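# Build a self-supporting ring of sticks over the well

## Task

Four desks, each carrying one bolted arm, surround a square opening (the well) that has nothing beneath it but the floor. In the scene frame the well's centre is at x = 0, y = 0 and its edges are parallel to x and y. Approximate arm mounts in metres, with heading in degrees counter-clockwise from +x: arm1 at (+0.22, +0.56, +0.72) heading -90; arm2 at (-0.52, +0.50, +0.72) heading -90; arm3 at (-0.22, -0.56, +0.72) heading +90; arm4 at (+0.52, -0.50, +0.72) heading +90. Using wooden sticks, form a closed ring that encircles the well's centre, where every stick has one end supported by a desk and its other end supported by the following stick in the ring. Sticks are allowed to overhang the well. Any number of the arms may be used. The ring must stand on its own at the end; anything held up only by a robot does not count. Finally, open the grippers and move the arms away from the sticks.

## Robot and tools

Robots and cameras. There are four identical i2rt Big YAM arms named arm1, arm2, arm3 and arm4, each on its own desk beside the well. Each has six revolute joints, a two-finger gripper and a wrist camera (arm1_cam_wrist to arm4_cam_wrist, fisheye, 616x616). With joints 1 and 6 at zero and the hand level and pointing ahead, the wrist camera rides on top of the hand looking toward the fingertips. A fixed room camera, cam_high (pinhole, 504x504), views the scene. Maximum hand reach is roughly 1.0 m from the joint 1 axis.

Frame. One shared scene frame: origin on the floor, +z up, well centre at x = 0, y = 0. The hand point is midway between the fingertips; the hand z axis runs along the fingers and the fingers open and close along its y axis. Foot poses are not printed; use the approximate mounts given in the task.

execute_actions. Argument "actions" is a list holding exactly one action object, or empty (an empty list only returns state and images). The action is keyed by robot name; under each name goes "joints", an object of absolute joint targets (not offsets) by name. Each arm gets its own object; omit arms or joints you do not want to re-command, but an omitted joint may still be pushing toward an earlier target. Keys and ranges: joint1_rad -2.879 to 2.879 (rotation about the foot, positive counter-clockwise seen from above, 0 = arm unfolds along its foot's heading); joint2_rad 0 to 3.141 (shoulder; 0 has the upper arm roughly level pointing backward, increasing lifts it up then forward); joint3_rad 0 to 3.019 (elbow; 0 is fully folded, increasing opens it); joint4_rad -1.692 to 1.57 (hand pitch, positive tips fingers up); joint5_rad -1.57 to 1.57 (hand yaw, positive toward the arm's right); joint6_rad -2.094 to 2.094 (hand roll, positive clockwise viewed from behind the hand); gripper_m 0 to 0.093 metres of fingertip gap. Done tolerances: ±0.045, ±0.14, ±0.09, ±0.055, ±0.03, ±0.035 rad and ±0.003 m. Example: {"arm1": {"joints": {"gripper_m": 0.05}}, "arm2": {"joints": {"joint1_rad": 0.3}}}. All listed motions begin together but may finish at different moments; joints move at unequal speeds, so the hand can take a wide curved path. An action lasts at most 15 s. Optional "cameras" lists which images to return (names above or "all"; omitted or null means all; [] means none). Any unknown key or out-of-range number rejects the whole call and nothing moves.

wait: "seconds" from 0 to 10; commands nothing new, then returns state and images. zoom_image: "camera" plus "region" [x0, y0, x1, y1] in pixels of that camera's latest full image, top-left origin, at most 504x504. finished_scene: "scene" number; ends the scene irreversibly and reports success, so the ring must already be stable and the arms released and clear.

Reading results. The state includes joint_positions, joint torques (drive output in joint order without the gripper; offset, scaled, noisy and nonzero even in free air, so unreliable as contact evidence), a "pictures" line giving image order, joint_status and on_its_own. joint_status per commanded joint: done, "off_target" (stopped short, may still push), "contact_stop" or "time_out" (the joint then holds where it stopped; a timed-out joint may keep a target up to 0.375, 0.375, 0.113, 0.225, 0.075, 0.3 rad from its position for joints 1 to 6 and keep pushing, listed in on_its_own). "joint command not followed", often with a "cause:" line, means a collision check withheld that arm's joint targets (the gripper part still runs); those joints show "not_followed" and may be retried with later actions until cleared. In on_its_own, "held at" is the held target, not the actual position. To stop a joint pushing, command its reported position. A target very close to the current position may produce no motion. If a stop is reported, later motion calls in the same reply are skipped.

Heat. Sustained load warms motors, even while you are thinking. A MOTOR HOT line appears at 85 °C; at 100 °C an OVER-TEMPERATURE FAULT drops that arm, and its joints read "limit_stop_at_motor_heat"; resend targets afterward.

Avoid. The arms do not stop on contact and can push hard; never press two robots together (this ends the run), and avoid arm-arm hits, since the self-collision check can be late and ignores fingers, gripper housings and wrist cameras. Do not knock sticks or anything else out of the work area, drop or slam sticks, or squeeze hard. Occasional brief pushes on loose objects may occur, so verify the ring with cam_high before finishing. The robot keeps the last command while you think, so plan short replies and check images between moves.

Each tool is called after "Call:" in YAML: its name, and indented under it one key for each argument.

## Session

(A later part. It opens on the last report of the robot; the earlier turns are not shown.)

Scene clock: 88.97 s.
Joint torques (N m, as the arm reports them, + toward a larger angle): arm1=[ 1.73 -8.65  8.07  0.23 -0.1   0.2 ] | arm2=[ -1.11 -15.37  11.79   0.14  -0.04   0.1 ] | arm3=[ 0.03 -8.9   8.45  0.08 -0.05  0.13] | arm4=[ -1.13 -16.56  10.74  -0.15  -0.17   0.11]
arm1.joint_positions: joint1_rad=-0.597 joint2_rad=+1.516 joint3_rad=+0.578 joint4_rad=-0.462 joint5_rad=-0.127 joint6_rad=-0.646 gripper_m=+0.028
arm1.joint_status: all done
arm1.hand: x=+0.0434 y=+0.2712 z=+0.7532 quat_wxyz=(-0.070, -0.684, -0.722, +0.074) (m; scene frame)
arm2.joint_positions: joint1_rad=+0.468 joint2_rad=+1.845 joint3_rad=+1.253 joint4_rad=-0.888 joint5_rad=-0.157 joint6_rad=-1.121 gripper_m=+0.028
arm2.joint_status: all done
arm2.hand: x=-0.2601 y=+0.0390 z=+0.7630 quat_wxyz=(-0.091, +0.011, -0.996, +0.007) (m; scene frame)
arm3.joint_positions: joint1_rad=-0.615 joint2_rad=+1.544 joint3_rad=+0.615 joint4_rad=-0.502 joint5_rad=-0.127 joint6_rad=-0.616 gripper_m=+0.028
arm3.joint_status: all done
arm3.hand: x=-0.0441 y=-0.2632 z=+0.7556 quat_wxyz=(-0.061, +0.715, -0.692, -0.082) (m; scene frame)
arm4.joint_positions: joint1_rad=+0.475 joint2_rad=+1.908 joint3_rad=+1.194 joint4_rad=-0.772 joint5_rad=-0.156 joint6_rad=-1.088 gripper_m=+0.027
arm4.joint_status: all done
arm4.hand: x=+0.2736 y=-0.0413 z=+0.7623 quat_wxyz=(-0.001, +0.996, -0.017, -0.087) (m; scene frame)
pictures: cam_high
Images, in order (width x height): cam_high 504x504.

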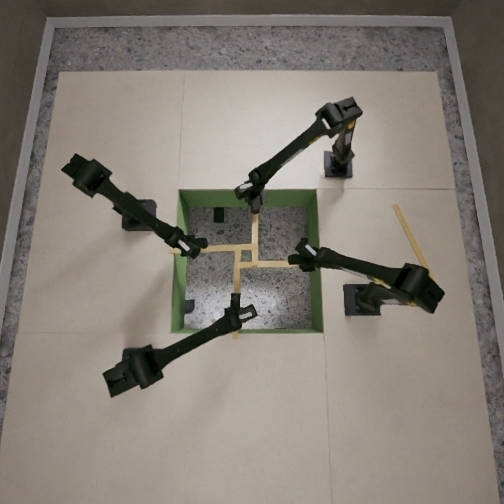

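Call:
execute_actions:
  actions:
    - {"arm1":{"joints":{"joint1_rad":-0.566,"joint2_rad":1.592,"joint3_rad":0.645,"joint4_rad":-0.516,"joint5_rad":-0.078,"joint6_rad":-0.616}},"arm2":{"joints":{"joint1_rad":0.486,"joint2_rad":1.907,"joint3_rad":1.305,"joint4_rad":-0.921,"joint5_rad":-0.105,"joint6_rad":-1.099}},"arm3":{"joints":{"joint1_rad":-0.594,"joint2_rad":1.61,"joint3_rad":0.695,"joint4_rad":-0.565,"joint5_rad":-0.091,"joint6_rad":-0.596}},"arm4":{"joints":{"joint1_rad":0.493,"joint2_rad":1.951,"joint3_rad":1.243,"joint4_rad":-0.791,"joint5_rad":-0.106,"joint6_rad":-1.062}}}

Call:
zoom_image:
  camera: "cam_high"
  region: [150, 160, 350, 360]

Call:
zoom_image:
  camera: "arm2_cam_wrist"
  region: [260, 0, 480, 80]

Call:
zoom_image:
  camera: "arm4_cam_wrist"
  region: [260, 0, 480, 80]

Scene clock: 95.47 s.
Joint torques (N m, as the arm reports them, + toward a larger angle): arm1=[ 2.1  -9.15  7.71 -0.02 -0.03  0.22] | arm2=[ -0.82 -15.22  11.58   0.01  -0.02   0.12] | arm3=[ 0.17 -9.52  8.07 -0.1  -0.02  0.17] | arm4=[ -0.54 -16.44  10.37  -0.13  -0.11   0.08]
arm1.joint_positions: joint1_rad=-0.579 joint2_rad=+1.580 joint3_rad=+0.614 joint4_rad=-0.498 joint5_rad=-0.081 joint6_rad=-0.631 gripper_m=+0.028
arm1.joint_status: all done
arm1.hand: x=+0.0419 y=+0.2724 z=+0.7402 quat_wxyz=(-0.043, -0.688, -0.723, +0.046) (m; scene frame)
arm2.joint_positions: joint1_rad=+0.480 joint2_rad=+1.877 joint3_rad=+1.271 joint4_rad=-0.907 joint5_rad=-0.107 joint6_rad=-1.109 gripper_m=+0.028
arm2.joint_status: all done
arm2.hand: x=-0.2620 y=+0.0382 z=+0.7515 quat_wxyz=(-0.062, +0.008, -0.998, +0.002) (m; scene frame)
arm3.joint_positions: joint1_rad=-0.599 joint2_rad=+1.604 joint3_rad=+0.664 joint4_rad=-0.555 joint5_rad=-0.093 joint6_rad=-0.608 gripper_m=+0.028
arm3.joint_status: all done
arm3.hand: x=-0.0419 y=-0.2602 z=+0.7468 quat_wxyz=(-0.032, +0.718, -0.692, -0.060) (m; scene frame)
arm4.joint_positions: joint1_rad=+0.486 joint2_rad=+1.929 joint3_rad=+1.208 joint4_rad=-0.780 joint5_rad=-0.107 joint6_rad=-1.071 gripper_m=+0.027
arm4.joint_status: all done
arm4.hand: x=+0.2752 y=-0.0386 z=+0.7552 quat_wxyz=(-0.005, +0.998, -0.021, -0.062) (m; scene frame)
pictures: arm1_cam_wrist, arm2_cam_wrist, arm3_cam_wrist, arm4_cam_wrist, cam_high
Images, in order (width x height): arm1_cam_wrist 616x616, arm2_cam_wrist 616x616, arm3_cam_wrist 616x616, arm4_cam_wrist 616x616, cam_high 504x504.

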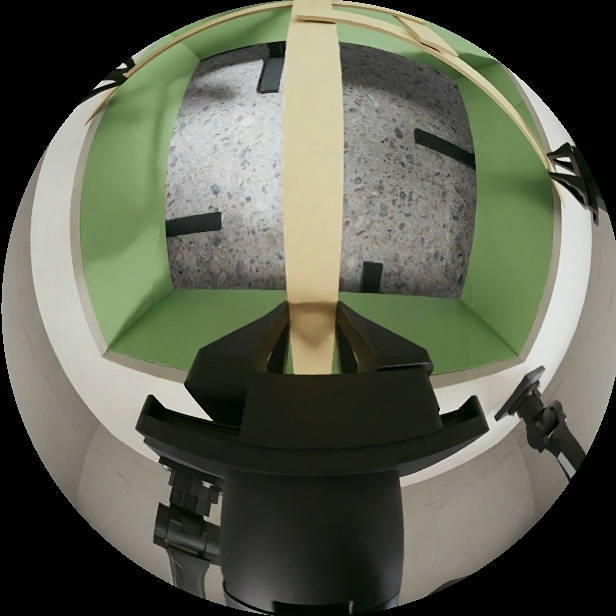

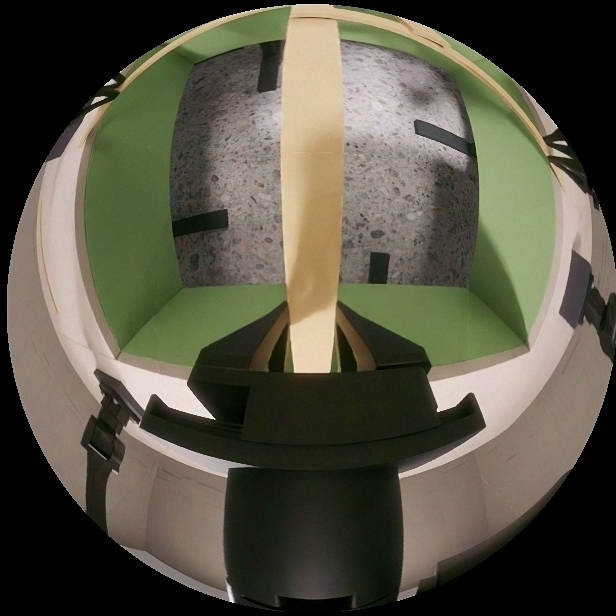

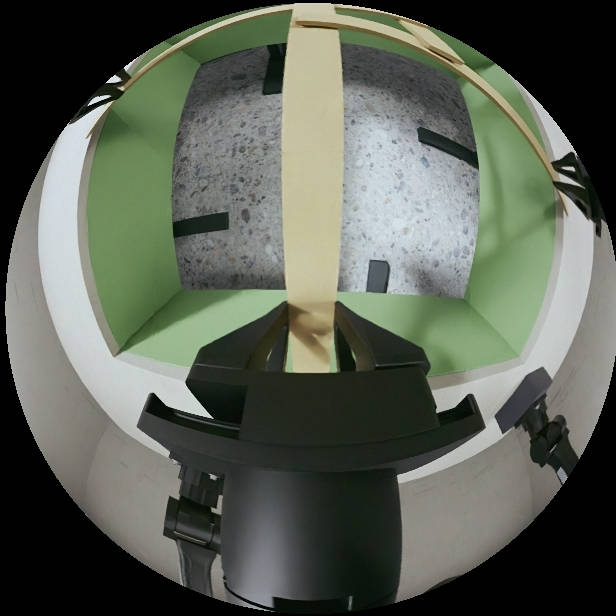

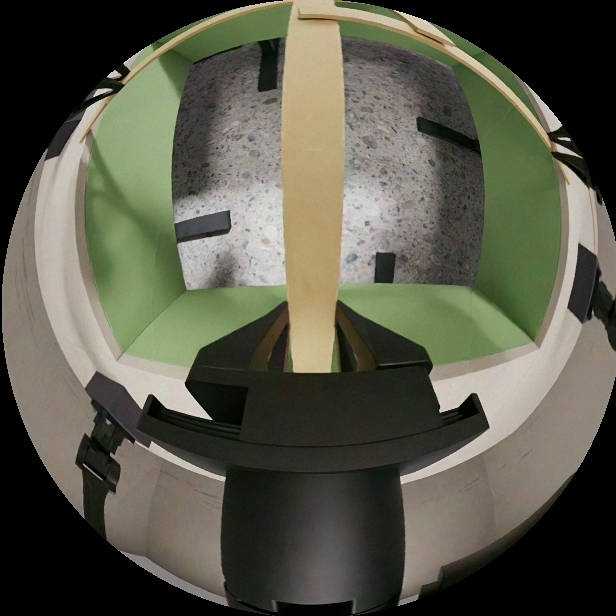

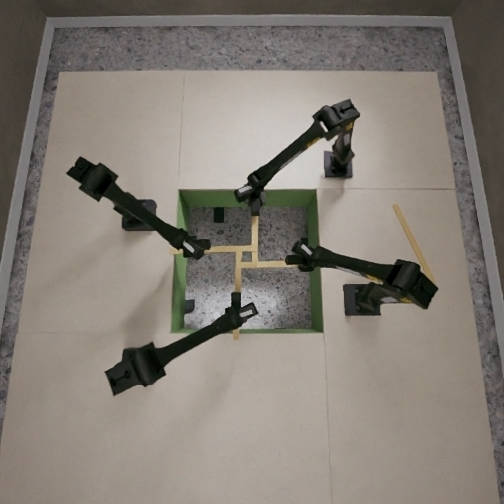

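Region (150, 160, 350, 360) of cam_high's 504x504 image, scaled by 2.520, with more detail than that image has.

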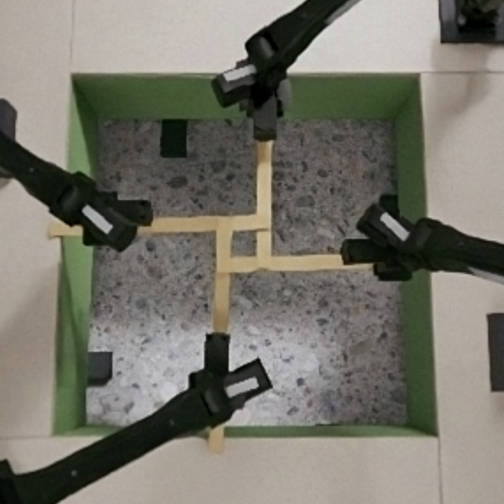

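Region (260, 0, 480, 80) of arm2_cam_wrist's 616x616 image, scaled by 2.291, with more detail than that image has; it fills the top 183 rows of this view, and the rest is white.

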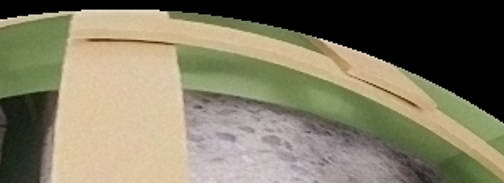

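Region (260, 0, 480, 80) of arm4_cam_wrist's 616x616 image, scaled by 2.291, with more detail than that image has; it fills the top 183 rows of this view, and the rest is white.

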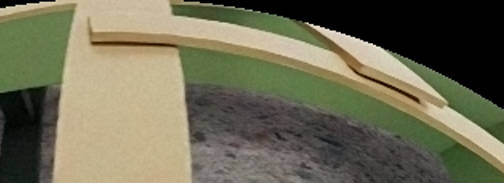

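Call:
execute_actions:
  actions:
    - {"arm1":{"joints":{"gripper_m":0.06}},"arm2":{"joints":{"joint2_rad":1.885,"gripper_m":0.06}},"arm3":{"joints":{"gripper_m":0.06}},"arm4":{"joints":{"joint2_rad":1.935,"gripper_m":0.06}}}
  cameras: []

Call:
execute_actions:
  actions:
    - {"arm1":{"joints":{"joint2_rad":1.1,"joint3_rad":0.9,"joint4_rad":-1.2}},"arm2":{"joints":{"joint2_rad":1.4,"joint3_rad":1.3,"joint4_rad":-1.2}},"arm3":{"joints":{"joint2_rad":1.1,"joint3_rad":0.9,"joint4_rad":-1.2}},"arm4":{"joints":{"joint2_rad":1.45,"joint3_rad":1.25,"joint4_rad":-1.15}}}
  cameras: ["arm1_cam_wrist","cam_high"]

Scene clock: 101.07 s.
Joint torques (N m, as the arm reports them, + toward a larger angle): arm1=[ 2.07 -9.16  7.7   0.01 -0.04  0.2 ] | arm2=[ -0.63 -17.29  11.47   0.01  -0.01   0.11] | arm3=[ 0.2  -9.76  8.11 -0.1  -0.02  0.15] | arm4=[ -1.11 -17.9   10.37  -0.15  -0.14   0.08]
arm1.joint_positions: joint1_rad=-0.579 joint2_rad=+1.580 joint3_rad=+0.614 joint4_rad=-0.498 joint5_rad=-0.081 joint6_rad=-0.628 gripper_m=+0.060
arm1.joint_status: all done
arm1.hand: x=+0.0419 y=+0.2724 z=+0.7402 quat_wxyz=(-0.043, -0.688, -0.723, +0.045) (m; scene frame)
arm2.joint_positions: joint1_rad=+0.480 joint2_rad=+1.877 joint3_rad=+1.271 joint4_rad=-0.907 joint5_rad=-0.107 joint6_rad=-1.107 gripper_m=+0.060
arm2.joint_status: all done
arm2.hand: x=-0.2620 y=+0.0382 z=+0.7515 quat_wxyz=(-0.062, +0.007, -0.998, +0.002) (m; scene frame)
arm3.joint_positions: joint1_rad=-0.599 joint2_rad=+1.604 joint3_rad=+0.664 joint4_rad=-0.555 joint5_rad=-0.093 joint6_rad=-0.605 gripper_m=+0.060
arm3.joint_status: all done
arm3.hand: x=-0.0419 y=-0.2602 z=+0.7468 quat_wxyz=(-0.032, +0.717, -0.693, -0.060) (m; scene frame)
arm4.joint_positions: joint1_rad=+0.486 joint2_rad=+1.929 joint3_rad=+1.208 joint4_rad=-0.780 joint5_rad=-0.107 joint6_rad=-1.070 gripper_m=+0.060
arm4.joint_status: all done
arm4.hand: x=+0.2752 y=-0.0386 z=+0.7552 quat_wxyz=(-0.005, +0.998, -0.022, -0.062) (m; scene frame)
pictures: none
No camera images: the call's "cameras" was empty. Leave "cameras" out to get every camera's image.

Scene clock: 102.43 s.
Joint torques (N m, as the arm reports them, + toward a larger angle): arm1=[ 2.08 -4.61  9.42  0.16 -0.03  0.19] | arm2=[-0.91 -9.77 12.1   0.31  0.    0.11] | arm3=[ 0.05 -4.71 10.21  0.11  0.    0.1 ] | arm4=[ -0.68 -12.32  11.82   0.08  -0.13   0.13]
arm1.joint_positions: joint1_rad=-0.579 joint2_rad=+1.082 joint3_rad=+0.893 joint4_rad=-1.182 joint5_rad=-0.081 joint6_rad=-0.627 gripper_m=+0.060
arm1.joint_status: all done
arm1.hand: x=+0.0489 y=+0.2776 z=+0.9744 quat_wxyz=(-0.051, -0.685, -0.721, +0.091) (m; scene frame)
arm2.joint_positions: joint1_rad=+0.480 joint2_rad=+1.378 joint3_rad=+1.285 joint4_rad=-1.185 joint5_rad=-0.107 joint6_rad=-1.106 gripper_m=+0.060
arm2.joint_status: all done
arm2.hand: x=-0.2907 y=+0.0936 z=+0.9877 quat_wxyz=(-0.114, +0.013, -0.988, +0.107) (m; scene frame)
arm3.joint_positions: joint1_rad=-0.599 joint2_rad=+1.091 joint3_rad=+0.886 joint4_rad=-1.190 joint5_rad=-0.093 joint6_rad=-0.605 gripper_m=+0.060
arm3.joint_status: all done
arm3.hand: x=-0.0531 y=-0.2825 z=+0.9712 quat_wxyz=(-0.081, +0.716, -0.690, -0.069) (m; scene frame)
arm4.joint_positions: joint1_rad=+0.486 joint2_rad=+1.436 joint3_rad=+1.230 joint4_rad=-1.138 joint5_rad=-0.107 joint6_rad=-1.070 gripper_m=+0.060
arm4.joint_status: all done
arm4.hand: x=+0.2989 y=-0.0875 z=+0.9886 quat_wxyz=(-0.075, +0.992, -0.017, -0.098) (m; scene frame)
pictures: arm1_cam_wrist, cam_high
Images, in order (width x height): arm1_cam_wrist 616x616, cam_high 504x504.

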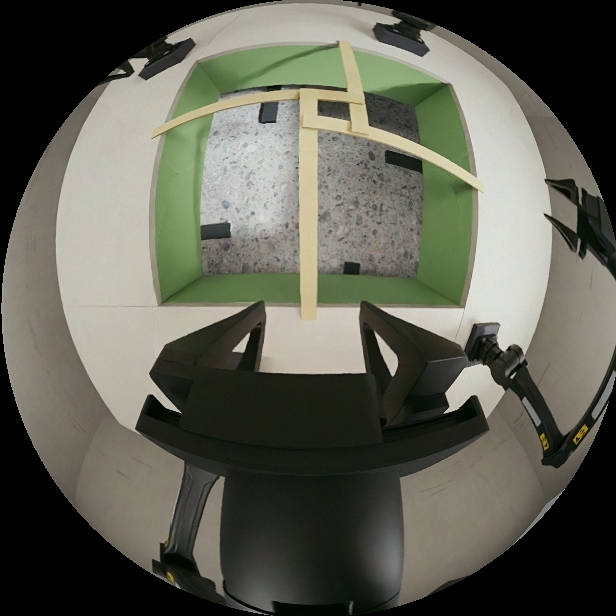

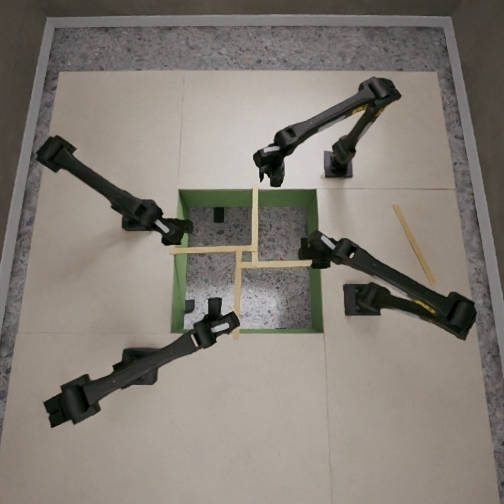

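Call:
finished_scene:
  scene: 2

The scene is finished: the task was done.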